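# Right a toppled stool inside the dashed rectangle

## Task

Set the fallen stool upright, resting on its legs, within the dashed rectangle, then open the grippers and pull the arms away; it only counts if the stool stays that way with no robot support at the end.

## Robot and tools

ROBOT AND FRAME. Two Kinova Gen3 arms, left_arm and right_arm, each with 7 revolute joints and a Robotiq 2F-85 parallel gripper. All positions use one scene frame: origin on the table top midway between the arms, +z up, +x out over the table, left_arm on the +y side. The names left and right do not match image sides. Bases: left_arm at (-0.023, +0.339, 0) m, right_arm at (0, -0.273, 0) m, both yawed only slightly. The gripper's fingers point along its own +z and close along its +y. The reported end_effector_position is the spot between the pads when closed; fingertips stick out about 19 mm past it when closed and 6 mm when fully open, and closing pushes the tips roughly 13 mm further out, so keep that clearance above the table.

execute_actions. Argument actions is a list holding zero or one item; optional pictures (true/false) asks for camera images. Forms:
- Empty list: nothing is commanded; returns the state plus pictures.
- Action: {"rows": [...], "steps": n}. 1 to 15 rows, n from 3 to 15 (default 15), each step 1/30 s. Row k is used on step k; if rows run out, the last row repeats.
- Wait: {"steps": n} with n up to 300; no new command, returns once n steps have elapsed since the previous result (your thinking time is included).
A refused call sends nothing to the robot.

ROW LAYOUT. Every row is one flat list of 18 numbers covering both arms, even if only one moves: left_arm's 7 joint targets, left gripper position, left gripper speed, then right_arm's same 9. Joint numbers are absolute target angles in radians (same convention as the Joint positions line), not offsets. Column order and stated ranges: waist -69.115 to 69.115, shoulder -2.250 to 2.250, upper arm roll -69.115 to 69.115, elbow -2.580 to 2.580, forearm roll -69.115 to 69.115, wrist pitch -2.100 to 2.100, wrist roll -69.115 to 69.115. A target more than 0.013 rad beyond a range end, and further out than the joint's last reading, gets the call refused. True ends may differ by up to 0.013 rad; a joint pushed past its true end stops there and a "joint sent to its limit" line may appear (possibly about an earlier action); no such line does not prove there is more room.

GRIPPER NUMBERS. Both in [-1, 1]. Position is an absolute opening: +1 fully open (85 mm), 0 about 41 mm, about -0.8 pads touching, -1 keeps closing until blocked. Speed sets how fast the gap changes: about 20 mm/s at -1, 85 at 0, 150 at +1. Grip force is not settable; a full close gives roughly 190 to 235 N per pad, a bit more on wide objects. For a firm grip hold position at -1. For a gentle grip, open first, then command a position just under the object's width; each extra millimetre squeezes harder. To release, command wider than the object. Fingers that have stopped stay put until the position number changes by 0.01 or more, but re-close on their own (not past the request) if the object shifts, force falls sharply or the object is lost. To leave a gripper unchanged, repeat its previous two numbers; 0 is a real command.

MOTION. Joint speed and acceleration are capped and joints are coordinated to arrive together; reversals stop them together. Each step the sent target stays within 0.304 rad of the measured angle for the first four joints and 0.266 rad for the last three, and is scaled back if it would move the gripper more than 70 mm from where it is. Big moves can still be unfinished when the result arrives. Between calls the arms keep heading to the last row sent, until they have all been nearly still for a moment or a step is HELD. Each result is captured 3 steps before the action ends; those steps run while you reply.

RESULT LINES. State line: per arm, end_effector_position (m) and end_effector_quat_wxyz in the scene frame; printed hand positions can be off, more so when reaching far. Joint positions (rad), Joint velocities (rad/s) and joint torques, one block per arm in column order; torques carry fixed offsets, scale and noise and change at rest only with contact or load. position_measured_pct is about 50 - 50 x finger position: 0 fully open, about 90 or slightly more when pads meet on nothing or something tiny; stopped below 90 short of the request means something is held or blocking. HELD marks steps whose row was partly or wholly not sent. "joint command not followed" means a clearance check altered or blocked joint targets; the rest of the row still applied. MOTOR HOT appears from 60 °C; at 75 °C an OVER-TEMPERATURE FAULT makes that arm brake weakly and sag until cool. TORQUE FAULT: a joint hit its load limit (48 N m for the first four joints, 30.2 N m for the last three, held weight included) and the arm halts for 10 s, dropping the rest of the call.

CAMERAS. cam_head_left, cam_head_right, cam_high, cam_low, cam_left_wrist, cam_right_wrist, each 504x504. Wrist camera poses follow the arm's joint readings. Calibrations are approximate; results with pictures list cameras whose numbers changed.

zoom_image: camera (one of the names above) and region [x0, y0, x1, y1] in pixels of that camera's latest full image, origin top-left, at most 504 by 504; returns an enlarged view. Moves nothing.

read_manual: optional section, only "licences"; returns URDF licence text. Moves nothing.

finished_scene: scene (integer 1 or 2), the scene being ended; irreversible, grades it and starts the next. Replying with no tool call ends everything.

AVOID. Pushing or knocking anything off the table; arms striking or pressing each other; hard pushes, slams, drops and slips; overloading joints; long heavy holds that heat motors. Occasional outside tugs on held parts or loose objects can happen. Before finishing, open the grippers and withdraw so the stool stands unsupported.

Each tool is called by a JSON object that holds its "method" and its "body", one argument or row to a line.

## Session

{"method": "execute_actions", "body": {
  "actions": []
}}

Scene clock: 0.00 s of 4244.00 s.
left_arm: end_effector_position=(+0.3757, +0.7246, +0.1891) position_measured_pct=0.0 end_effector_quat_wxyz=(-0.074, +0.866, +0.491, +0.058) | right_arm: end_effector_position=(+0.2537, +0.5299, +0.3112) position_measured_pct=0.0 end_effector_quat_wxyz=(-0.216, +0.183, +0.866, +0.412)
Joint positions: left_arm=[-1.115  0.65   0.645  1.483 -0.594  1.054 -0.862] | right_arm=[-1.029  0.915  0.054  0.829 -0.945  0.835  0.528]
Joint velocities: left_arm=[ 0.001  0.001 -0.    -0.    -0.     0.001 -0.002] | right_arm=[-0.001 -0.001 -0.001  0.001 -0.     0.001 -0.   ]
Joint torques (N m, as the joint torque sensors report them, + toward a larger angle): no reading
Motor temperatures (°C, as the motors report them): left_arm=[23 23 20 23 30 27 29] | right_arm=[23 23 22 24 25 27 27]
camera_calibration (this result's frames):
cam_left_wrist: T_world_to_cam=[[0.873344, -0.485282, -0.0421045, 0.0236053], [-0.482106, -0.848794, -0.217078, 0.895764], [0.0696057, 0.209882, -0.975246, 0.148684], [0, 0, 0, 1]] pos_world=[0.400888, 0.740568, 0.340448]
cam_right_wrist: T_world_to_cam=[[0.53741, 0.553876, 0.635934, -0.627995], [0.813581, -0.142019, -0.563841, 0.10186], [-0.221983, 0.820397, -0.526946, -0.0703457], [0, 0, 0, 1]] pos_world=[0.239004, 0.420009, 0.419728]

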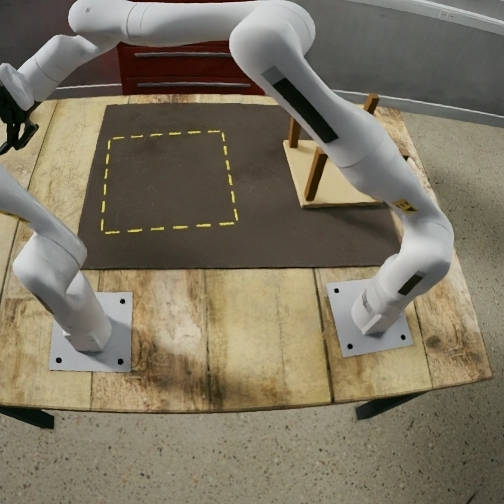

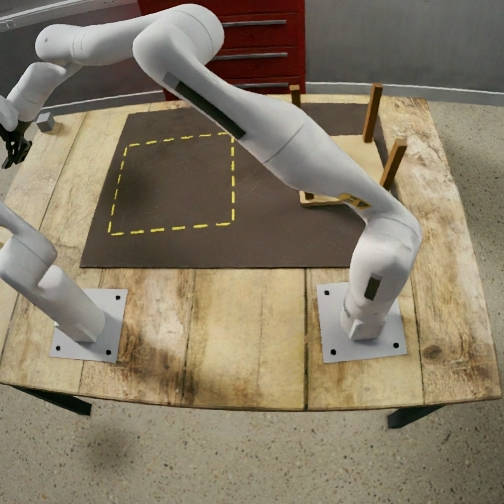

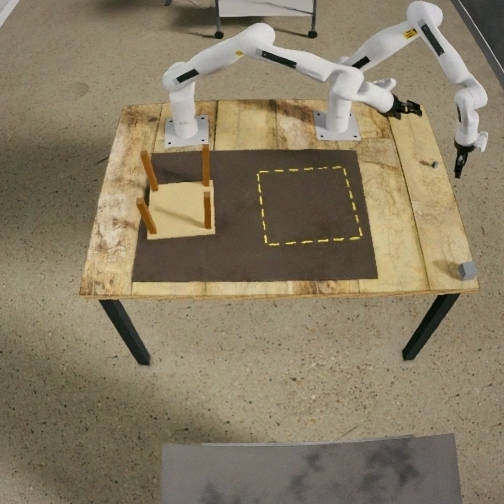

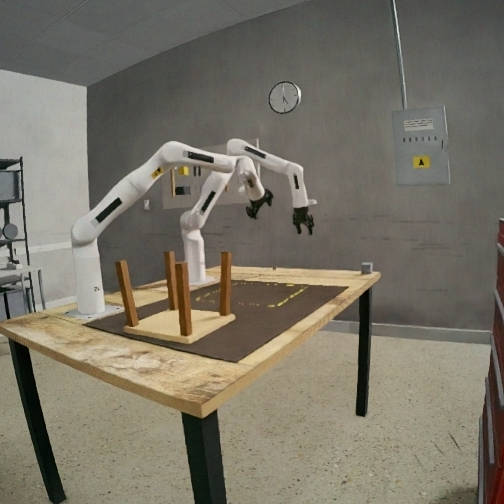

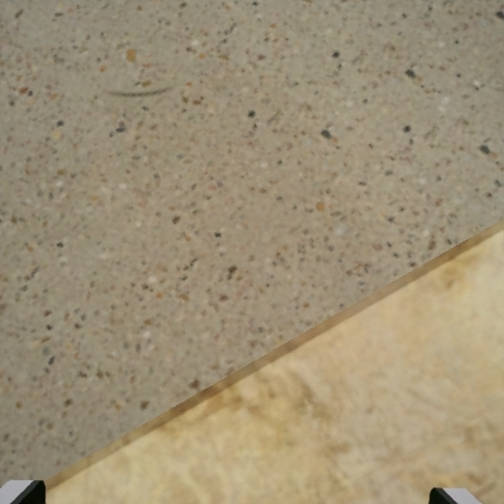

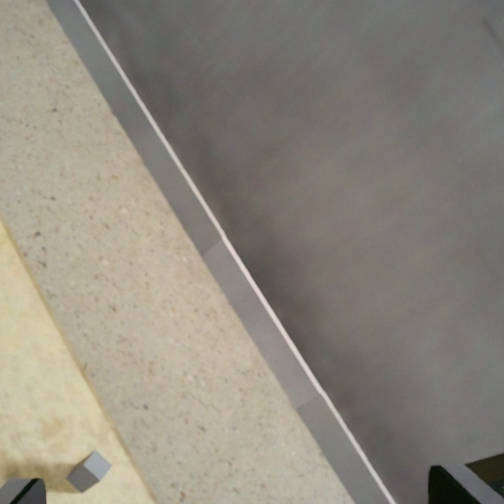

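{"method": "zoom_image", "body": {
  "camera": "cam_high",
  "region": [120, 130, 240, 250]
}}

{"method": "zoom_image", "body": {
  "camera": "cam_high",
  "region": [245, 145, 375, 275]
}}

{"method": "zoom_image", "body": {
  "camera": "cam_high",
  "region": [150, 80, 230, 160]
}}

{"method": "zoom_image", "body": {
  "camera": "cam_high",
  "region": [300, 80, 380, 160]
}}

{"method": "zoom_image", "body": {
  "camera": "cam_low",
  "region": [105, 235, 245, 355]
}}

Region (120, 130, 240, 250) of cam_high's 504x504 image, scaled by 4.200, with more detail than that image has.

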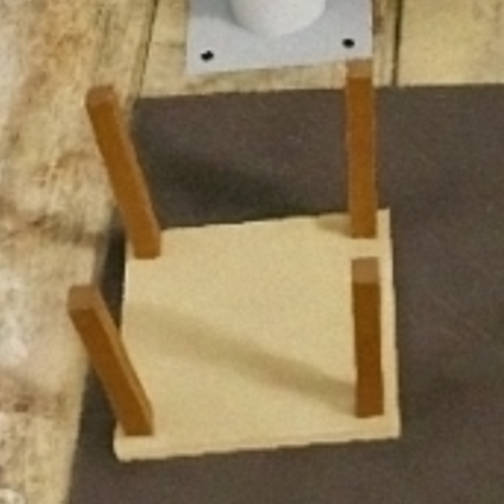

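Region (245, 145, 375, 275) of cam_high's 504x504 image, scaled by 3.877, with more detail than that image has.

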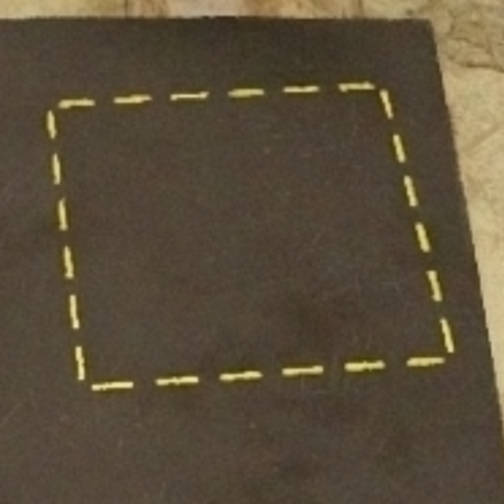

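Region (150, 80, 230, 160) of cam_high's 504x504 image, scaled by 6.300, with more detail than that image has.

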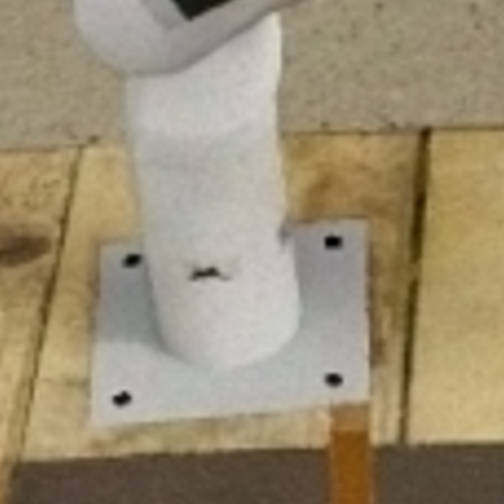

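Region (300, 80, 380, 160) of cam_high's 504x504 image, scaled by 6.300, with more detail than that image has.

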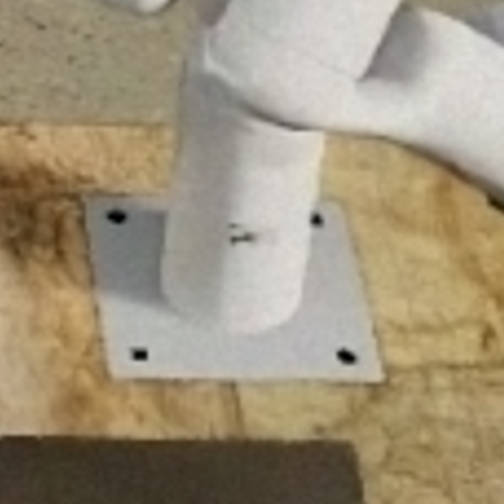

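Region (105, 235, 245, 355) of cam_low's 504x504 image, scaled by 3.600, with more detail than that image has; it fills the top 432 rows of this view, and the rest is white.

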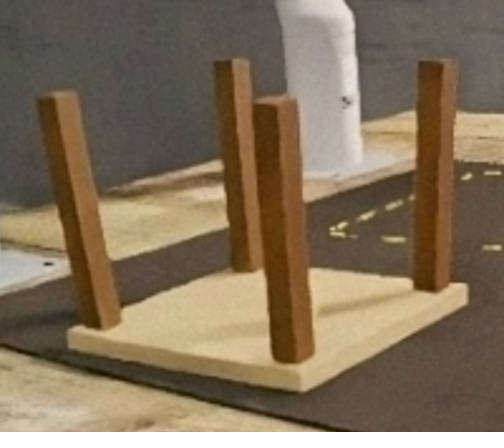

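{"method": "execute_actions", "body": {
  "actions": []
}}

Scene clock: 0.80 s of 4244.00 s.
left_arm: end_effector_position=(+0.3757, +0.7246, +0.1891) position_measured_pct=0.0 end_effector_quat_wxyz=(-0.074, +0.866, +0.491, +0.058) | right_arm: end_effector_position=(+0.2537, +0.5299, +0.3112) position_measured_pct=0.0 end_effector_quat_wxyz=(-0.216, +0.183, +0.866, +0.412)
Joint positions: left_arm=[-1.115  0.65   0.645  1.483 -0.594  1.054 -0.862] | right_arm=[-1.029  0.915  0.054  0.829 -0.945  0.835  0.528]
Joint velocities: left_arm=[ 0.    -0.    -0.001  0.    -0.    -0.002 -0.   ] | right_arm=[-0.     0.001  0.001  0.001  0.    -0.    -0.   ]
Joint torques (N m, as the joint torque sensors report them, + toward a larger angle): left_arm=[  0.27 -19.26   3.09  -7.77  -0.48  -0.23   0.23] | right_arm=[  0.38 -25.84  -0.65 -11.73  -1.97  -1.28   0.17]
Motor temperatures (°C, as the motors report them): left_arm=[23 23 20 23 30 27 29] | right_arm=[23 23 22 24 25 27 27]
Kept back: nothing.
Steps of this call (steps 1 to 24: nothing new was sent). Readings (joint positions | what the end effector reports):
1: left_arm=[-1.115 0.650 0.645 1.483 -0.594 1.054 -0.862] | right_arm=[-1.029 0.915 0.054 0.829 -0.945 0.835 0.528] | left_arm position_measured_pct=0.0 | right_arm position_measured_pct=0.0
2: left_arm=[-1.115 0.650 0.645 1.483 -0.594 1.054 -0.862] | right_arm=[-1.029 0.915 0.054 0.829 -0.945 0.835 0.528] | left_arm position_measured_pct=0.0 | right_arm position_measured_pct=0.0
4: left_arm=[-1.115 0.650 0.645 1.483 -0.594 1.054 -0.862] | right_arm=[-1.029 0.915 0.054 0.829 -0.945 0.835 0.528] | left_arm position_measured_pct=0.0 | right_arm position_measured_pct=0.0
8: left_arm=[-1.115 0.650 0.645 1.483 -0.594 1.054 -0.862] | right_arm=[-1.029 0.915 0.054 0.829 -0.945 0.835 0.528] | left_arm position_measured_pct=0.0 | right_arm position_measured_pct=0.0
24: the state above
camera_calibration (this result's frames):
cam_left_wrist: T_world_to_cam=[[0.873343, -0.485282, -0.0421026, 0.0236045], [-0.482106, -0.848793, -0.21708, 0.895765], [0.0696084, 0.209883, -0.975246, 0.148682], [0, 0, 0, 1]] pos_world=[0.400889, 0.740569, 0.340448]
cam_right_wrist: T_world_to_cam=[[0.537412, 0.553876, 0.635932, -0.627994], [0.81358, -0.142021, -0.563842, 0.101861], [-0.221983, 0.820397, -0.526946, -0.0703472], [0, 0, 0, 1]] pos_world=[0.239004, 0.42001, 0.419726]

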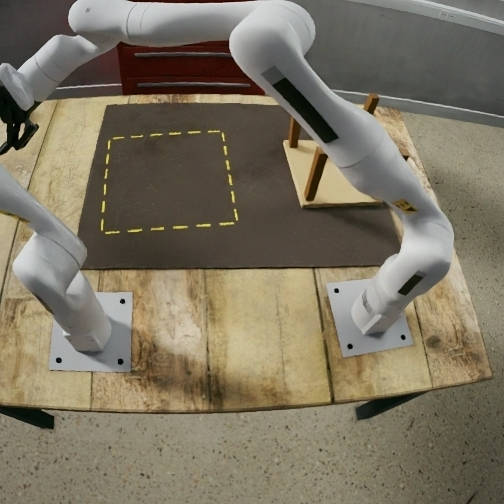

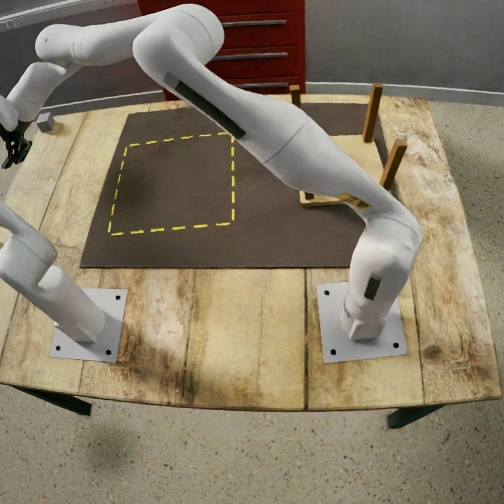

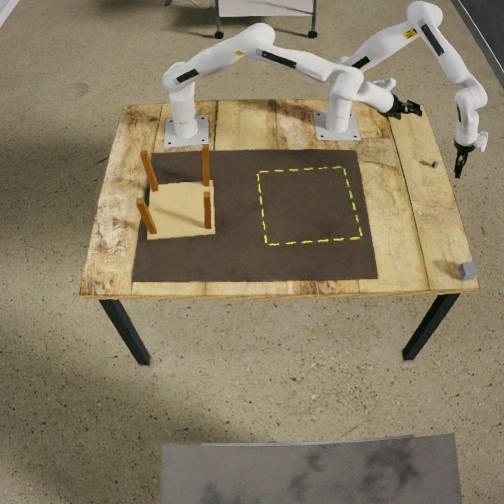

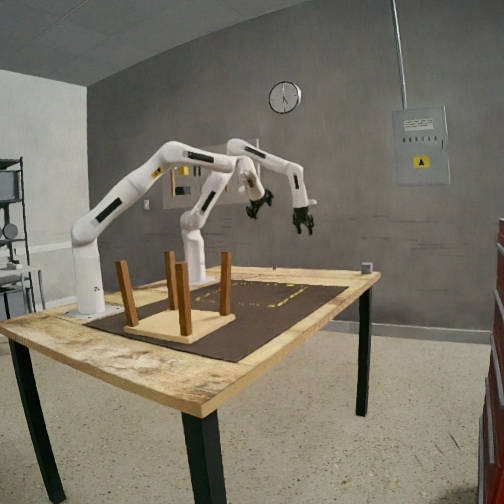

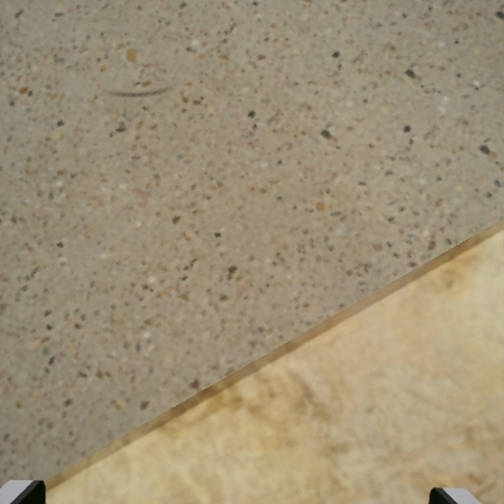

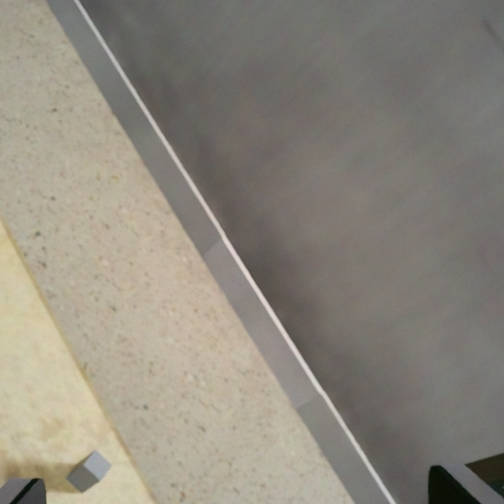

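{"method": "zoom_image", "body": {
  "camera": "cam_low",
  "region": [100, 235, 250, 355]
}}

{"method": "zoom_image", "body": {
  "camera": "cam_high",
  "region": [170, 135, 230, 245]
}}

{"method": "zoom_image", "body": {
  "camera": "cam_head_left",
  "region": [270, 80, 420, 220]
}}

Region (100, 235, 250, 355) of cam_low's 504x504 image, scaled by 3.360, with more detail than that image has; it fills the top 403 rows of this view, and the rest is white.

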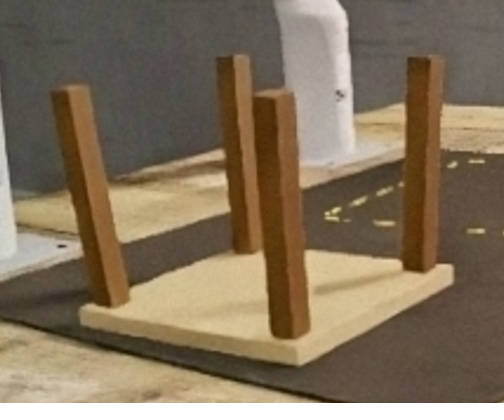

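Region (170, 135, 230, 245) of cam_high's 504x504 image, scaled by 4.582, with more detail than that image has; it fills the left 275 columns of this view, and the rest is white.

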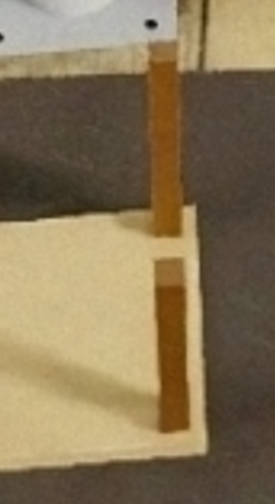

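Region (270, 80, 420, 220) of cam_head_left's 504x504 image, scaled by 3.360, with more detail than that image has; it fills the top 470 rows of this view, and the rest is white.

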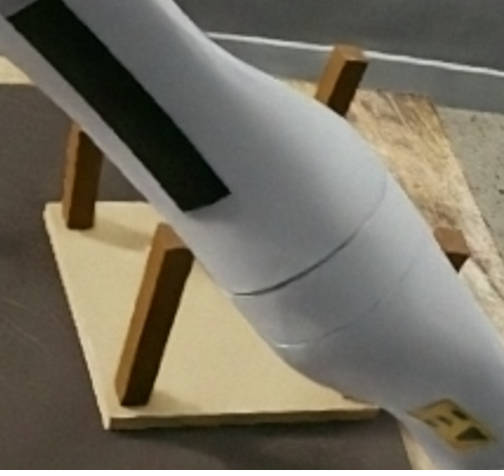

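{"method": "execute_actions", "body": {
  "actions": [
    {"rows": [
[-1.115,0.65,0.6438,1.483,-0.5917,1.054,-0.8597,0.75,0,-1.0269,0.915,0.054,0.829,-0.945,0.835,0.528,1,0],
[-1.115,0.65,0.6403,1.483,-0.5846,1.054,-0.8527,0.75,0,-1.0207,0.915,0.054,0.829,-0.945,0.835,0.528,1,0],
[-1.1139,0.65,0.6347,1.483,-0.5729,1.054,-0.8411,0.75,0,-1.0103,0.915,0.054,0.829,-0.945,0.835,0.528,1,0],
[-1.1108,0.65,0.6269,1.483,-0.5566,1.054,-0.8248,0.75,0,-0.9957,0.915,0.054,0.829,-0.945,0.835,0.528,1,0],
[-1.1055,0.65,0.6173,1.483,-0.5355,1.054,-0.8038,0.75,0,-0.9769,0.915,0.054,0.829,-0.945,0.835,0.528,1,0],
[-1.0981,0.65,0.6058,1.483,-0.5098,1.054,-0.7782,0.75,0,-0.954,0.915,0.054,0.829,-0.945,0.835,0.528,1,0],
[-1.0885,0.65,0.5927,1.483,-0.4794,1.054,-0.748,0.75,0,-0.929,0.915,0.054,0.829,-0.945,0.835,0.528,1,0],
[-1.0769,0.65,0.5779,1.483,-0.4443,1.054,-0.7131,0.75,0,-0.904,0.915,0.054,0.829,-0.945,0.835,0.528,1,0],
[-1.0631,0.65,0.5617,1.483,-0.4069,1.054,-0.6758,0.75,0,-0.879,0.915,0.054,0.829,-0.945,0.835,0.528,1,0],
[-1.0472,0.65,0.5442,1.483,-0.3695,1.054,-0.6386,0.75,0,-0.854,0.915,0.054,0.829,-0.945,0.835,0.528,1,0],
[-1.0292,0.65,0.5255,1.483,-0.332,1.0547,-0.6013,0.75,0,-0.829,0.915,0.054,0.829,-0.945,0.835,0.528,1,0],
[-1.0091,0.65,0.5057,1.483,-0.2946,1.0567,-0.5641,0.75,0,-0.804,0.915,0.054,0.829,-0.945,0.835,0.528,1,0],
[-0.9879,0.65,0.4849,1.483,-0.2572,1.06,-0.5269,0.75,0,-0.779,0.915,0.054,0.829,-0.945,0.835,0.528,1,0],
[-0.9667,0.65,0.4633,1.483,-0.2198,1.0645,-0.4896,0.75,0,-0.754,0.915,0.054,0.829,-0.945,0.835,0.528,1,0],
[-0.9455,0.65,0.4409,1.483,-0.1824,1.0702,-0.4524,0.75,0,-0.729,0.9145,0.054,0.829,-0.945,0.835,0.528,1,0]
], "steps": 15}
  ]
}}

{"method": "execute_actions", "body": {
  "actions": [
    {"rows": [
[-0.9243,0.65,0.418,1.483,-0.1449,1.0768,-0.4152,0.75,0,-0.704,0.9132,0.054,0.829,-0.945,0.835,0.528,1,0],
[-0.9032,0.65,0.3945,1.483,-0.1075,1.0845,-0.3779,0.75,0,-0.679,0.911,0.054,0.829,-0.945,0.835,0.528,1,0],
[-0.882,0.65,0.3707,1.483,-0.0701,1.0931,-0.3407,0.75,0,-0.654,0.908,0.054,0.829,-0.945,0.835,0.528,1,0],
[-0.8608,0.65,0.3467,1.483,-0.0327,1.1025,-0.3035,0.75,0,-0.629,0.9041,0.054,0.829,-0.945,0.835,0.528,1,0],
[-0.8396,0.65,0.3225,1.483,0.0048,1.1127,-0.2662,0.75,0,-0.604,0.8995,0.054,0.829,-0.945,0.835,0.528,1,0],
[-0.8184,0.65,0.2983,1.483,0.0422,1.1236,-0.229,0.75,0,-0.579,0.8941,0.054,0.829,-0.945,0.835,0.528,1,0],
[-0.7972,0.65,0.2743,1.483,0.0796,1.1352,-0.1918,0.75,0,-0.554,0.8881,0.054,0.829,-0.945,0.835,0.528,1,0],
[-0.7761,0.65,0.2505,1.483,0.117,1.1473,-0.1545,0.75,0,-0.529,0.8813,0.054,0.829,-0.945,0.835,0.528,1,0],
[-0.7549,0.65,0.227,1.483,0.1544,1.1599,-0.1173,0.75,0,-0.504,0.8738,0.054,0.829,-0.945,0.835,0.528,1,0],
[-0.7337,0.65,0.2041,1.483,0.1919,1.1729,-0.08,0.75,0,-0.479,0.8657,0.054,0.829,-0.945,0.835,0.528,1,0],
[-0.7125,0.65,0.1817,1.483,0.2293,1.1863,-0.0428,0.75,0,-0.454,0.857,0.054,0.829,-0.945,0.835,0.528,1,0],
[-0.6913,0.65,0.1601,1.483,0.2667,1.2,-0.0056,0.75,0,-0.429,0.8478,0.054,0.829,-0.945,0.835,0.528,1,0],
[-0.6701,0.65,0.1393,1.483,0.3041,1.2139,0.0317,0.75,0,-0.404,0.8379,0.054,0.829,-0.945,0.835,0.528,1,0],
[-0.649,0.65,0.1195,1.483,0.3416,1.2279,0.0689,0.75,0,-0.379,0.8276,0.054,0.829,-0.945,0.835,0.528,1,0],
[-0.6278,0.65,0.1008,1.483,0.379,1.242,0.1061,0.75,0,-0.354,0.8167,0.054,0.829,-0.945,0.835,0.528,1,0]
], "steps": 15}
  ]
}}

{"method": "execute_actions", "body": {
  "actions": [
    {"rows": [
[-0.6066,0.65,0.0833,1.483,0.4164,1.256,0.1434,0.75,0,-0.329,0.8054,0.054,0.829,-0.945,0.835,0.528,1,0],
[-0.5854,0.65,0.0671,1.483,0.4538,1.27,0.1806,0.75,0,-0.304,0.7936,0.054,0.829,-0.945,0.835,0.528,1,0],
[-0.5642,0.65,0.0523,1.483,0.4912,1.2839,0.2178,0.75,0,-0.279,0.7814,0.054,0.829,-0.945,0.835,0.528,1,0],
[-0.543,0.65,0.0392,1.483,0.5287,1.2976,0.2551,0.75,0,-0.254,0.7688,0.054,0.829,-0.945,0.835,0.528,1,0],
[-0.5218,0.65,0.0277,1.483,0.5661,1.311,0.2923,0.75,0,-0.229,0.7559,0.054,0.829,-0.945,0.835,0.528,1,0],
[-0.5007,0.65,0.0181,1.483,0.6035,1.324,0.3296,0.75,0,-0.204,0.7426,0.054,0.829,-0.945,0.835,0.528,1,0],
[-0.4795,0.6511,0.0103,1.483,0.6409,1.3366,0.3668,0.75,0,-0.179,0.729,0.054,0.829,-0.945,0.835,0.528,1,0],
[-0.4583,0.6542,0.0047,1.483,0.6783,1.3487,0.404,0.75,0,-0.154,0.7152,0.054,0.829,-0.945,0.835,0.528,1,0],
[-0.4371,0.6595,0.0012,1.483,0.7158,1.3603,0.4413,0.75,0,-0.129,0.701,0.054,0.829,-0.945,0.835,0.528,1,0],
[-0.4159,0.6669,0,1.483,0.7532,1.3712,0.4785,0.75,0,-0.104,0.6867,0.054,0.829,-0.945,0.835,0.528,1,0],
[-0.3947,0.6763,0,1.483,0.7906,1.3814,0.5157,0.75,0,-0.079,0.6722,0.054,0.829,-0.945,0.835,0.528,1,0],
[-0.3736,0.6879,0,1.483,0.828,1.3908,0.553,0.75,0,-0.054,0.6575,0.054,0.829,-0.945,0.835,0.528,1,0],
[-0.3524,0.7016,0,1.483,0.8655,1.3994,0.5902,0.75,0,-0.029,0.6427,0.054,0.829,-0.945,0.835,0.528,1,0],
[-0.3312,0.7174,0,1.483,0.9029,1.4071,0.6274,0.75,0,-0.004,0.6277,0.054,0.829,-0.945,0.835,0.528,1,0],
[-0.31,0.7353,0,1.483,0.9403,1.4137,0.6647,0.75,0,0.021,0.6127,0.054,0.829,-0.945,0.835,0.528,1,0]
], "steps": 15}
  ]
}}

{"method": "execute_actions", "body": {
  "actions": [
    {"rows": [
[-0.2888,0.7553,0,1.483,0.9777,1.4194,0.7019,0.75,0,0.046,0.5976,0.054,0.829,-0.945,0.835,0.528,1,0],
[-0.2676,0.7764,0,1.483,1.0151,1.4239,0.7391,0.75,0,0.071,0.5825,0.054,0.829,-0.945,0.835,0.528,1,0],
[-0.2465,0.7975,0,1.483,1.0526,1.4272,0.7764,0.75,0,0.096,0.5674,0.054,0.829,-0.945,0.835,0.528,1,0],
[-0.2253,0.8185,0,1.483,1.09,1.4292,0.8136,0.75,0,0.121,0.5523,0.054,0.829,-0.945,0.835,0.528,1,0],
[-0.2041,0.8396,0,1.483,1.1274,1.4299,0.8509,0.75,0,0.146,0.5373,0.054,0.829,-0.945,0.835,0.528,1,0],
[-0.1829,0.8607,0,1.483,1.1648,1.4299,0.8881,0.75,0,0.171,0.5223,0.054,0.829,-0.945,0.835,0.528,1,0],
[-0.1617,0.8817,0,1.483,1.2023,1.4299,0.9253,0.75,0,0.196,0.5075,0.054,0.829,-0.945,0.835,0.528,1,0],
[-0.1405,0.9028,0,1.483,1.2397,1.4299,0.9626,0.75,0,0.221,0.4928,0.054,0.829,-0.945,0.835,0.528,1,0],
[-0.1194,0.9239,0,1.483,1.2771,1.4299,0.9998,0.75,0,0.246,0.4783,0.054,0.829,-0.945,0.835,0.528,1,0],
[-0.0982,0.945,0,1.483,1.3145,1.4299,1.037,0.75,0,0.271,0.464,0.054,0.829,-0.945,0.835,0.528,1,0],
[-0.077,0.966,0,1.483,1.3519,1.4299,1.0743,0.75,0,0.296,0.4498,0.054,0.829,-0.945,0.835,0.528,1,0],
[-0.0558,0.9871,0,1.483,1.3894,1.4299,1.1115,0.75,0,0.321,0.436,0.054,0.829,-0.945,0.835,0.528,1,0],
[-0.0346,1.0082,0,1.483,1.4268,1.4299,1.1487,0.75,0,0.346,0.4224,0.054,0.829,-0.945,0.835,0.528,1,0],
[-0.0134,1.0292,0,1.483,1.4642,1.4299,1.186,0.75,0,0.3701,0.4091,0.054,0.829,-0.945,0.835,0.528,1,0],
[0.0078,1.0503,0,1.483,1.5016,1.4299,1.2232,0.75,0,0.3924,0.3962,0.054,0.829,-0.945,0.835,0.528,1,0]
], "steps": 15}
  ]
}}

{"method": "execute_actions", "body": {
  "actions": [
    {"rows": [
[0.0289,1.0714,0,1.483,1.5391,1.4299,1.2605,0.75,0,0.413,0.3836,0.054,0.829,-0.945,0.835,0.528,1,0],
[0.0501,1.0924,0,1.483,1.5765,1.4299,1.2977,0.75,0,0.4317,0.3714,0.054,0.829,-0.945,0.835,0.528,1,0],
[0.0709,1.1135,0,1.4825,1.6127,1.4299,1.3349,0.75,0,0.4487,0.3596,0.054,0.829,-0.945,0.835,0.528,1,0],
[0.0907,1.1346,0,1.481,1.6464,1.4299,1.3722,0.75,0,0.4639,0.3483,0.054,0.829,-0.945,0.835,0.528,1,0],
[0.1097,1.1556,0,1.4786,1.6777,1.4299,1.4094,0.75,0,0.4773,0.3374,0.054,0.829,-0.945,0.835,0.528,1,0],
[0.1278,1.1767,0,1.4755,1.7066,1.4299,1.4466,0.75,0,0.4889,0.3271,0.054,0.829,-0.945,0.835,0.528,1,0],
[0.145,1.1978,0,1.4716,1.733,1.4299,1.4839,0.75,0,0.4987,0.3172,0.054,0.829,-0.945,0.835,0.528,1,0],
[0.1613,1.2188,0,1.4671,1.7569,1.4299,1.5211,0.75,0,0.5067,0.308,0.054,0.829,-0.945,0.835,0.528,1,0],
[0.1768,1.2391,0,1.4621,1.7784,1.4299,1.5583,0.75,0,0.513,0.2993,0.054,0.829,-0.945,0.835,0.528,1,0],
[0.1914,1.258,0,1.4566,1.7974,1.4299,1.5956,0.75,0,0.5174,0.2912,0.054,0.829,-0.945,0.835,0.528,1,0],
[0.205,1.2753,0,1.4508,1.814,1.4299,1.6328,0.75,0,0.5201,0.2837,0.054,0.829,-0.945,0.835,0.528,1,0],
[0.2178,1.2911,0,1.4447,1.8283,1.4299,1.67,0.75,0,0.521,0.2769,0.054,0.829,-0.945,0.835,0.528,1,0],
[0.2298,1.3054,0,1.4384,1.8409,1.4299,1.7073,0.75,0,0.521,0.2709,0.054,0.829,-0.945,0.835,0.528,1,0],
[0.2408,1.3181,0,1.4321,1.8524,1.4299,1.7445,0.75,0,0.521,0.2655,0.054,0.829,-0.945,0.835,0.528,1,0],
[0.2509,1.3294,0,1.4257,1.863,1.4299,1.7818,0.75,0,0.521,0.2609,0.054,0.829,-0.945,0.835,0.528,1,0]
], "steps": 15}
  ]
}}

{"method": "execute_actions", "body": {
  "actions": [
    {"rows": [
[0.2602,1.3392,0,1.4194,1.8727,1.4299,1.819,0.75,0,0.521,0.257,0.054,0.829,-0.945,0.835,0.528,1,0],
[0.2686,1.3475,0,1.4134,1.8815,1.4299,1.8544,0.75,0,0.521,0.254,0.054,0.829,-0.945,0.835,0.528,1,0],
[0.2761,1.3543,0,1.4075,1.8893,1.4299,1.886,0.75,0,0.521,0.2518,0.054,0.829,-0.945,0.835,0.528,1,0],
[0.2827,1.3595,0,1.4021,1.8962,1.4299,1.9139,0.75,0,0.521,0.2505,0.054,0.829,-0.945,0.835,0.528,1,0],
[0.2885,1.3633,0,1.397,1.9022,1.4299,1.9381,0.75,0,0.521,0.25,0.054,0.829,-0.945,0.835,0.528,1,0],
[0.2933,1.3655,0,1.3925,1.9073,1.4299,1.9586,0.75,0,0.521,0.25,0.054,0.829,-0.945,0.835,0.528,1,0],
[0.2973,1.3663,0,1.3887,1.9114,1.4299,1.9754,0.75,0,0.521,0.25,0.054,0.829,-0.945,0.835,0.528,1,0],
[0.3004,1.3663,0,1.3855,1.9146,1.4299,1.9884,0.75,0,0.521,0.25,0.054,0.829,-0.945,0.835,0.528,1,0],
[0.3026,1.3663,0,1.3831,1.9169,1.4299,1.9977,0.75,0,0.521,0.25,0.054,0.829,-0.945,0.835,0.528,1,0],
[0.3039,1.3663,0,1.3816,1.9183,1.4299,2.0033,0.75,0,0.521,0.25,0.054,0.829,-0.945,0.835,0.528,1,0],
[0.3043,1.3663,0,1.3811,1.9188,1.4299,2.0052,0.75,0,0.521,0.25,0.054,0.829,-0.945,0.835,0.528,1,0]
], "steps": 15}
  ]
}}

{"method": "execute_actions", "body": {
  "actions": [
    {"steps": 5}
  ],
  "pictures": true
}}

Scene clock: 21.87 s of 4244.00 s.
left_arm: end_effector_position=(+0.3873, +0.6783, +0.1735) position_measured_pct=12.3 end_effector_quat_wxyz=(-0.004, +0.782, +0.622, +0.030) | right_arm: end_effector_position=(+0.3736, +0.4815, +0.3109) position_measured_pct=0.0 end_effector_quat_wxyz=(-0.184, +0.249, +0.850, +0.427)
Joint positions: left_arm=[-1.049  0.65   0.55   1.483 -0.385  1.054 -0.654] | right_arm=[-0.875  0.915  0.054  0.829 -0.945  0.835  0.528]
Joint velocities: left_arm=[ 0.459  0.001 -0.488  0.001  1.015  0.005  1.012] | right_arm=[ 0.651  0.     0.012 -0.     0.002 -0.002 -0.   ]
Joint torques (N m, as the joint torque sensors report them, + toward a larger angle): left_arm=[  2.02 -19.15   3.59  -7.6   -0.07  -0.39   0.08] | right_arm=[  0.57 -26.21  -0.66 -11.74  -1.83  -1.07  -0.14]
Motor temperatures (°C, as the motors report them): left_arm=[23 24 20 23 30 27 29] | right_arm=[23 25 22 24 25 27 27]
Steps of this call (steps 1 to 90: nothing new was sent; then 17.67 s passed at rest; steps 91 to 102: the first 12 steps of this action). Readings (joint positions | what the end effector reports):
91: left_arm=[-1.115 0.650 0.645 1.483 -0.594 1.054 -0.862] | right_arm=[-1.028 0.915 0.054 0.829 -0.945 0.835 0.528] | left_arm position_measured_pct=0.0 | right_arm position_measured_pct=0.0
92: left_arm=[-1.115 0.650 0.644 1.483 -0.591 1.054 -0.859] | right_arm=[-1.026 0.915 0.053 0.829 -0.945 0.835 0.528] | left_arm position_measured_pct=0.4 | right_arm position_measured_pct=0.0
94: left_arm=[-1.113 0.650 0.637 1.483 -0.577 1.054 -0.845] | right_arm=[-1.014 0.915 0.052 0.829 -0.945 0.836 0.528] | left_arm position_measured_pct=4.8 | right_arm position_measured_pct=0.0
98: left_arm=[-1.094 0.650 0.604 1.483 -0.506 1.054 -0.775] | right_arm=[-0.958 0.915 0.052 0.829 -0.945 0.836 0.528] | left_arm position_measured_pct=11.9 | right_arm position_measured_pct=0.0
102: the state above

Scene clock: 22.37 s of 4244.00 s.
left_arm: end_effector_position=(+0.4243, +0.5310, +0.1622) position_measured_pct=12.7 end_effector_quat_wxyz=(+0.093, +0.493, +0.856, -0.123) | right_arm: end_effector_position=(+0.5943, +0.3214, +0.3375) position_measured_pct=0.0 end_effector_quat_wxyz=(-0.105, +0.377, +0.795, +0.463)
Joint positions: left_arm=[-0.755  0.65   0.228  1.483  0.153  1.161 -0.119] | right_arm=[-0.55   0.883  0.054  0.829 -0.945  0.835  0.528]
Joint velocities: left_arm=[ 0.636  0.001 -0.693 -0.001  1.125  0.382  1.121] | right_arm=[ 0.641 -0.18   0.001  0.002  0.     0.001 -0.   ]
Joint torques (N m, as the joint torque sensors report them, + toward a larger angle): left_arm=[  0.31 -20.07   1.84  -7.23   0.57   0.36   0.21] | right_arm=[  0.62 -26.12  -0.65 -12.29  -1.76  -1.12   0.01]
Motor temperatures (°C, as the motors report them): left_arm=[23 24 20 23 30 27 29] | right_arm=[23 25 22 24 25 27 27]
Steps of this call (steps 1 to 3: the last 3 steps of your previous action; steps 4 to 15: the first 12 steps of this action). Readings (joint positions | what the end effector reports):
4: left_arm=[-0.977 0.650 0.476 1.483 -0.245 1.060 -0.515] | right_arm=[-0.788 0.915 0.054 0.829 -0.945 0.835 0.528] | left_arm position_measured_pct=12.7 | right_arm position_measured_pct=0.0
5: left_arm=[-0.958 0.650 0.456 1.483 -0.210 1.065 -0.480] | right_arm=[-0.766 0.915 0.054 0.829 -0.945 0.835 0.528] | left_arm position_measured_pct=12.7 | right_arm position_measured_pct=0.0
7: left_arm=[-0.919 0.650 0.413 1.483 -0.139 1.079 -0.409] | right_arm=[-0.723 0.914 0.054 0.829 -0.945 0.835 0.528] | left_arm position_measured_pct=12.7 | right_arm position_measured_pct=0.0
11: left_arm=[-0.839 0.650 0.322 1.483 0.005 1.114 -0.266] | right_arm=[-0.636 0.903 0.054 0.830 -0.945 0.835 0.528] | left_arm position_measured_pct=12.7 | right_arm position_measured_pct=0.0
15: the state above

Scene clock: 22.87 s of 4244.00 s.
left_arm: end_effector_position=(+0.4835, +0.3289, +0.2204) position_measured_pct=12.7 end_effector_quat_wxyz=(+0.112, +0.182, +0.912, -0.351) | right_arm: end_effector_position=(+0.7359, +0.1040, +0.4444) position_measured_pct=0.0 end_effector_quat_wxyz=(+0.004, +0.466, +0.718, +0.518)
Joint positions: left_arm=[-0.435  0.66   0.004  1.482  0.721  1.361  0.446] | right_arm=[-0.235  0.753  0.054  0.829 -0.945  0.835  0.528]
Joint velocities: left_arm=[ 0.634  0.187 -0.077 -0.006  1.124  0.333  1.115] | right_arm=[ 0.618 -0.32   0.    -0.002 -0.001  0.001  0.   ]
Joint torques (N m, as the joint torque sensors report them, + toward a larger angle): left_arm=[  1.06 -17.84   1.16  -6.05   1.17   0.98   0.38] | right_arm=[  0.5  -24.34  -0.98 -12.04  -1.77  -1.56  -0.2 ]
Motor temperatures (°C, as the motors report them): left_arm=[23 24 20 23 30 27 29] | right_arm=[23 25 22 24 25 27 27]
Steps of this call (steps 1 to 3: the last 3 steps of your previous action; steps 4 to 15: the first 12 steps of this action). Readings (joint positions | what the end effector reports):
4: left_arm=[-0.669 0.650 0.140 1.483 0.306 1.215 0.034] | right_arm=[-0.464 0.855 0.054 0.829 -0.945 0.835 0.528] | left_arm position_measured_pct=12.7 | right_arm position_measured_pct=0.0
5: left_arm=[-0.648 0.650 0.120 1.483 0.344 1.229 0.072] | right_arm=[-0.443 0.848 0.054 0.829 -0.945 0.835 0.528] | left_arm position_measured_pct=12.7 | right_arm position_measured_pct=0.0
7: left_arm=[-0.605 0.650 0.084 1.483 0.420 1.257 0.147] | right_arm=[-0.401 0.831 0.054 0.829 -0.945 0.835 0.528] | left_arm position_measured_pct=12.7 | right_arm position_measured_pct=0.0
11: left_arm=[-0.520 0.651 0.029 1.483 0.571 1.312 0.297] | right_arm=[-0.318 0.794 0.054 0.829 -0.945 0.835 0.528] | left_arm position_measured_pct=12.7 | right_arm position_measured_pct=0.0
15: the state above

Scene clock: 23.37 s of 4244.00 s.
left_arm: end_effector_position=(+0.5243, +0.0861, +0.2126) position_measured_pct=12.7 end_effector_quat_wxyz=(-0.079, -0.111, +0.796, -0.589) | right_arm: end_effector_position=(+0.7760, -0.1392, +0.5837) position_measured_pct=0.0 end_effector_quat_wxyz=(+0.140, +0.524, +0.627, +0.559)
Joint positions: left_arm=[-0.117  0.927  0.     1.483  1.283  1.43   1.005] | right_arm=[ 0.076  0.579  0.054  0.829 -0.945  0.835  0.528]
Joint velocities: left_arm=[0.634 0.627 0.001 0.001 1.119 0.003 1.113] | right_arm=[ 0.632 -0.362  0.001 -0.001 -0.    -0.    -0.   ]
Joint torques (N m, as the joint torque sensors report them, + toward a larger angle): left_arm=[  0.   -22.36   1.93  -4.99   1.89   2.14   0.17] | right_arm=[  0.33 -21.54  -0.44 -12.38  -2.04  -1.53  -0.39]
Motor temperatures (°C, as the motors report them): left_arm=[23 24 20 23 30 27 29] | right_arm=[23 25 22 24 25 27 27]
Steps of this call (steps 1 to 3: the last 3 steps of your previous action; steps 4 to 15: the first 12 steps of this action). Readings (joint positions | what the end effector reports):
4: left_arm=[-0.350 0.709 0.001 1.482 0.871 1.399 0.595] | right_arm=[-0.153 0.709 0.054 0.829 -0.945 0.835 0.528] | left_arm position_measured_pct=12.7 | right_arm position_measured_pct=0.0
5: left_arm=[-0.329 0.726 0.000 1.482 0.908 1.406 0.633] | right_arm=[-0.132 0.697 0.054 0.829 -0.945 0.835 0.528] | left_arm position_measured_pct=12.7 | right_arm position_measured_pct=0.0
7: left_arm=[-0.286 0.763 0.000 1.482 0.983 1.418 0.707] | right_arm=[-0.091 0.674 0.054 0.829 -0.945 0.835 0.528] | left_arm position_measured_pct=12.7 | right_arm position_measured_pct=0.0
11: left_arm=[-0.201 0.844 0.000 1.483 1.133 1.428 0.856] | right_arm=[-0.008 0.627 0.054 0.829 -0.945 0.835 0.528] | left_arm position_measured_pct=12.7 | right_arm position_measured_pct=0.0
15: the state above

Scene clock: 23.87 s of 4244.00 s.
left_arm: end_effector_position=(+0.5227, -0.0836, +0.1246) position_measured_pct=12.7 end_effector_quat_wxyz=(-0.349, -0.411, +0.592, -0.599) | right_arm: end_effector_position=(+0.7081, -0.3666, +0.7309) position_measured_pct=0.0 end_effector_quat_wxyz=(+0.296, +0.558, +0.528, +0.568)
Joint positions: left_arm=[0.177 1.241 0.    1.46  1.777 1.43  1.566] | right_arm=[ 0.395  0.379  0.055  0.83  -0.945  0.834  0.528]
Joint velocities: left_arm=[ 0.453  0.565 -0.    -0.164  0.605 -0.002  1.145] | right_arm=[ 0.622 -0.489  0.002  0.004  0.001  0.002 -0.   ]
Joint torques (N m, as the joint torque sensors report them, + toward a larger angle): left_arm=[ -0.65 -25.17   2.31  -4.5    1.11   2.56   0.22] | right_arm=[ -0.92 -18.82  -1.14 -12.17  -1.86  -2.04  -0.13]
Motor temperatures (°C, as the motors report them): left_arm=[23 24 20 23 30 27 29] | right_arm=[23 25 22 24 25 27 27]
Steps of this call (steps 1 to 3: the last 3 steps of your previous action; steps 4 to 15: the first 12 steps of this action). Readings (joint positions | what the end effector reports):
4: left_arm=[-0.032 1.011 0.000 1.483 1.432 1.430 1.154] | right_arm=[0.161 0.530 0.054 0.829 -0.945 0.834 0.528] | left_arm position_measured_pct=12.7 | right_arm position_measured_pct=0.0
5: left_arm=[-0.011 1.032 0.000 1.483 1.470 1.430 1.191] | right_arm=[0.182 0.518 0.054 0.829 -0.945 0.834 0.528] | left_arm position_measured_pct=12.7 | right_arm position_measured_pct=0.0
7: left_arm=[0.032 1.074 0.000 1.483 1.544 1.430 1.266] | right_arm=[0.225 0.493 0.055 0.829 -0.945 0.834 0.528] | left_arm position_measured_pct=12.7 | right_arm position_measured_pct=0.0
11: left_arm=[0.110 1.159 0.001 1.479 1.678 1.430 1.415] | right_arm=[0.311 0.440 0.055 0.829 -0.945 0.834 0.528] | left_arm position_measured_pct=12.7 | right_arm position_measured_pct=0.0
15: the state above

Scene clock: 24.37 s of 4244.00 s.
left_arm: end_effector_position=(+0.5058, -0.1482, +0.0811) position_measured_pct=12.7 end_effector_quat_wxyz=(+0.496, +0.535, -0.462, +0.505) | right_arm: end_effector_position=(+0.6340, -0.4260, +0.8177) position_measured_pct=0.0 end_effector_quat_wxyz=(+0.374, +0.547, +0.488, +0.568)
Joint positions: left_arm=[0.302 1.365 0.001 1.382 1.918 1.43  2.004] | right_arm=[ 0.52   0.251  0.054  0.829 -0.945  0.835  0.528]
Joint velocities: left_arm=[ 0.02   0.005  0.004 -0.023  0.022  0.006  0.08 ] | right_arm=[ 0.01  -0.006  0.001  0.002  0.001  0.     0.   ]
Joint torques (N m, as the joint torque sensors report them, + toward a larger angle): left_arm=[ -0.99 -24.31   2.3   -3.69   0.96   2.34   0.46] | right_arm=[  0.23 -14.75  -0.46 -11.22  -1.78  -2.09  -0.29]
Motor temperatures (°C, as the motors report them): left_arm=[23 24 20 23 30 27 29] | right_arm=[23 25 22 24 25 27 27]
Steps of this call (steps 1 to 3: the last 3 steps of your previous action; steps 4 to 15: the first 12 steps of this action). Readings (joint positions | what the end effector reports):
4: left_arm=[0.230 1.305 0.000 1.437 1.841 1.430 1.717] | right_arm=[0.475 0.307 0.055 0.830 -0.944 0.834 0.528] | left_arm position_measured_pct=12.7 | right_arm position_measured_pct=0.0
5: left_arm=[0.241 1.317 0.000 1.431 1.853 1.430 1.755] | right_arm=[0.492 0.289 0.055 0.829 -0.945 0.834 0.528] | left_arm position_measured_pct=12.7 | right_arm position_measured_pct=0.0
7: left_arm=[0.260 1.337 0.000 1.418 1.873 1.430 1.828] | right_arm=[0.511 0.262 0.056 0.827 -0.945 0.834 0.528] | left_arm position_measured_pct=12.7 | right_arm position_measured_pct=0.0
11: left_arm=[0.290 1.361 0.000 1.395 1.904 1.430 1.949] | right_arm=[0.518 0.252 0.054 0.828 -0.945 0.835 0.528] | left_arm position_measured_pct=12.7 | right_arm position_measured_pct=0.0
15: the state above

Scene clock: 24.53 s of 4244.00 s.
left_arm: end_effector_position=(+0.5053, -0.1488, +0.0804) position_measured_pct=12.7 end_effector_quat_wxyz=(+0.496, +0.535, -0.462, +0.504) | right_arm: end_effector_position=(+0.6337, -0.4264, +0.8180) position_measured_pct=0.0 end_effector_quat_wxyz=(+0.375, +0.547, +0.488, +0.568)
Joint positions: left_arm=[0.304 1.366 0.    1.381 1.919 1.43  2.005] | right_arm=[ 0.521  0.25   0.054  0.829 -0.945  0.835  0.528]
Joint velocities: left_arm=[ 0.004  0.004 -0.001 -0.     0.    -0.001  0.001] | right_arm=[ 0.002 -0.001 -0.     0.003  0.    -0.    -0.   ]
Joint torques (N m, as the joint torque sensors report them, + toward a larger angle): left_arm=[  0.1  -24.89   2.67  -3.98   0.99   2.59   0.2 ] | right_arm=[  0.18 -14.63  -0.43 -11.31  -1.7   -2.16  -0.19]
Motor temperatures (°C, as the motors report them): left_arm=[23 24 20 23 30 27 29] | right_arm=[23 25 22 24 25 27 27]
Kept back: nothing.
Steps of this call (steps 1 to 3: the last 3 steps of your previous action; steps 4 to 5: the robot went on to your last target). Readings (joint positions | what the end effector reports):
1: left_arm=[0.303 1.365 0.001 1.382 1.919 1.430 2.005] | right_arm=[0.520 0.250 0.054 0.829 -0.945 0.835 0.528] | left_arm position_measured_pct=12.7 | right_arm position_measured_pct=0.0
2: left_arm=[0.303 1.365 0.000 1.381 1.919 1.430 2.005] | right_arm=[0.520 0.250 0.054 0.829 -0.945 0.835 0.528] | left_arm position_measured_pct=12.7 | right_arm position_measured_pct=0.0
4: left_arm=[0.304 1.366 0.000 1.381 1.919 1.430 2.005] | right_arm=[0.521 0.250 0.054 0.829 -0.945 0.835 0.528] | left_arm position_measured_pct=12.7 | right_arm position_measured_pct=0.0
5: the state above
camera_calibration (this result's frames):
cam_left_wrist: T_world_to_cam=[[-0.993988, -0.0561087, 0.0940214, 0.478462], [-0.0911996, -0.0508997, -0.994531, 0.17699], [0.0605875, -0.997126, 0.0454766, -0.0401828], [0, 0, 0, 1]] pos_world=[0.494162, -0.00421264, 0.132864]
cam_right_wrist: T_world_to_cam=[[0.0706033, -0.287881, 0.95506, -0.948926], [0.142789, -0.944672, -0.295306, -0.194136], [0.987232, 0.157221, -0.0255908, -0.393571], [0, 0, 0, 1]] pos_world=[0.483263, -0.394695, 0.83888]

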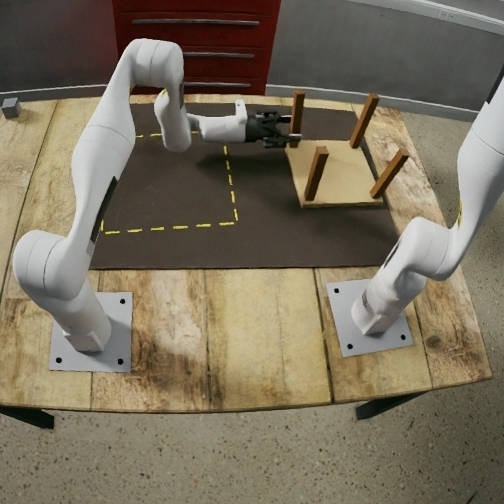

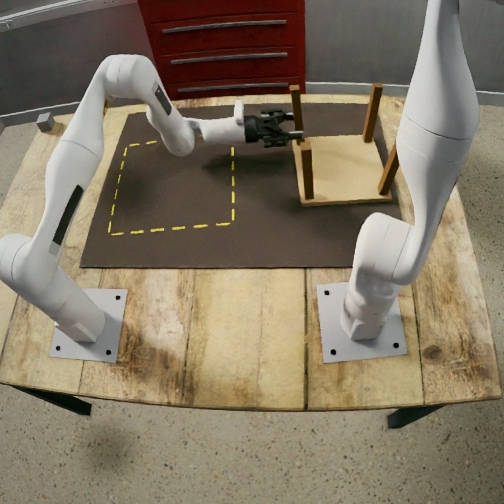

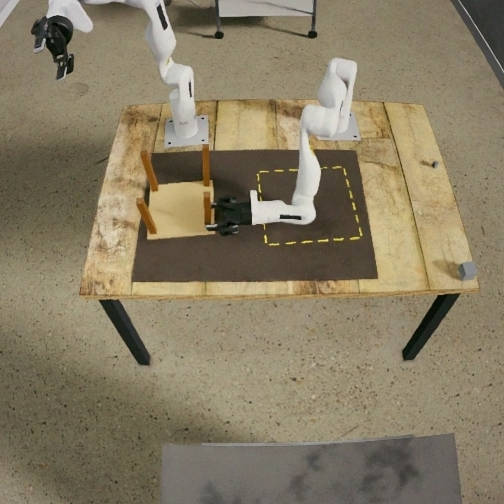

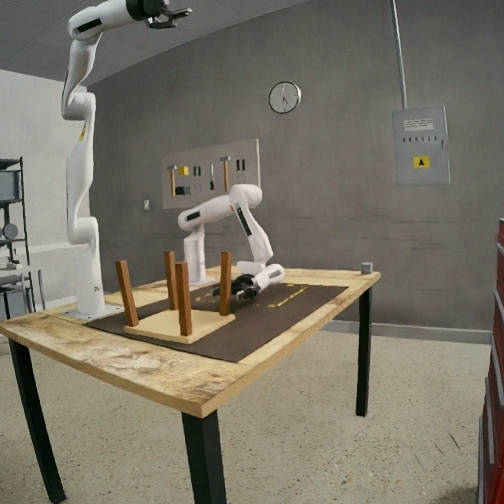

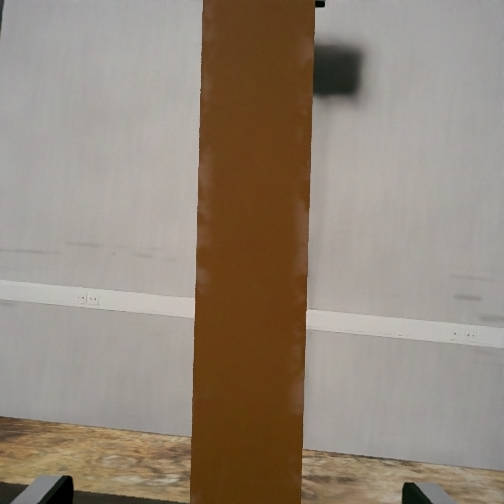

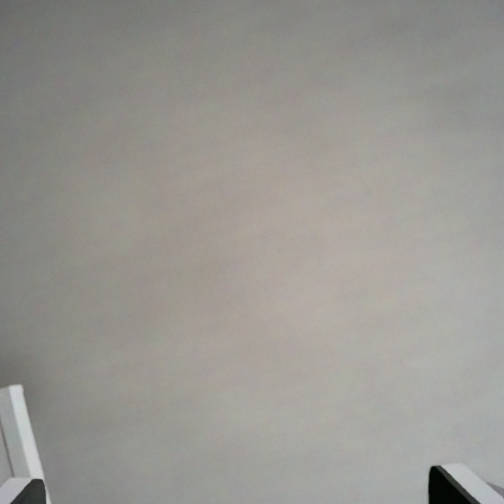

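{"method": "zoom_image", "body": {
  "camera": "cam_high",
  "region": [185, 175, 265, 245]
}}

{"method": "zoom_image", "body": {
  "camera": "cam_head_left",
  "region": [235, 85, 335, 165]
}}

Region (185, 175, 265, 245) of cam_high's 504x504 image, scaled by 6.300, with more detail than that image has; it fills the top 441 rows of this view, and the rest is white.

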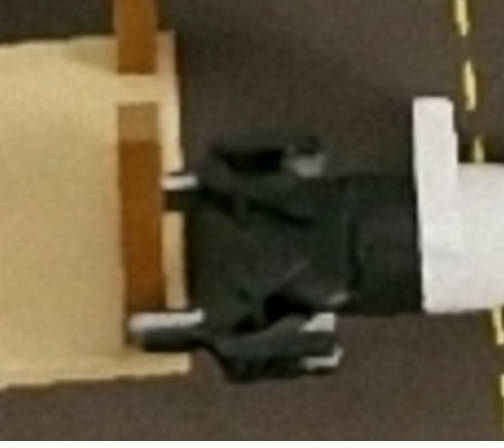

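Region (235, 85, 335, 165) of cam_head_left's 504x504 image, scaled by 5.040, with more detail than that image has; it fills the top 403 rows of this view, and the rest is white.

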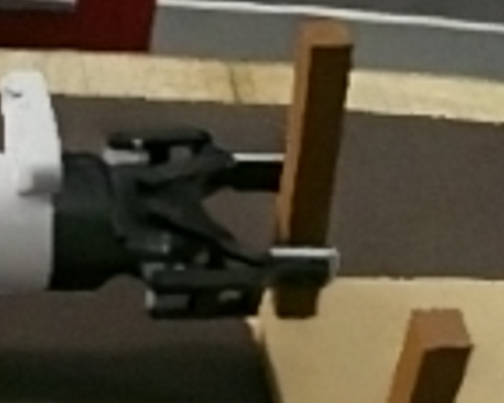

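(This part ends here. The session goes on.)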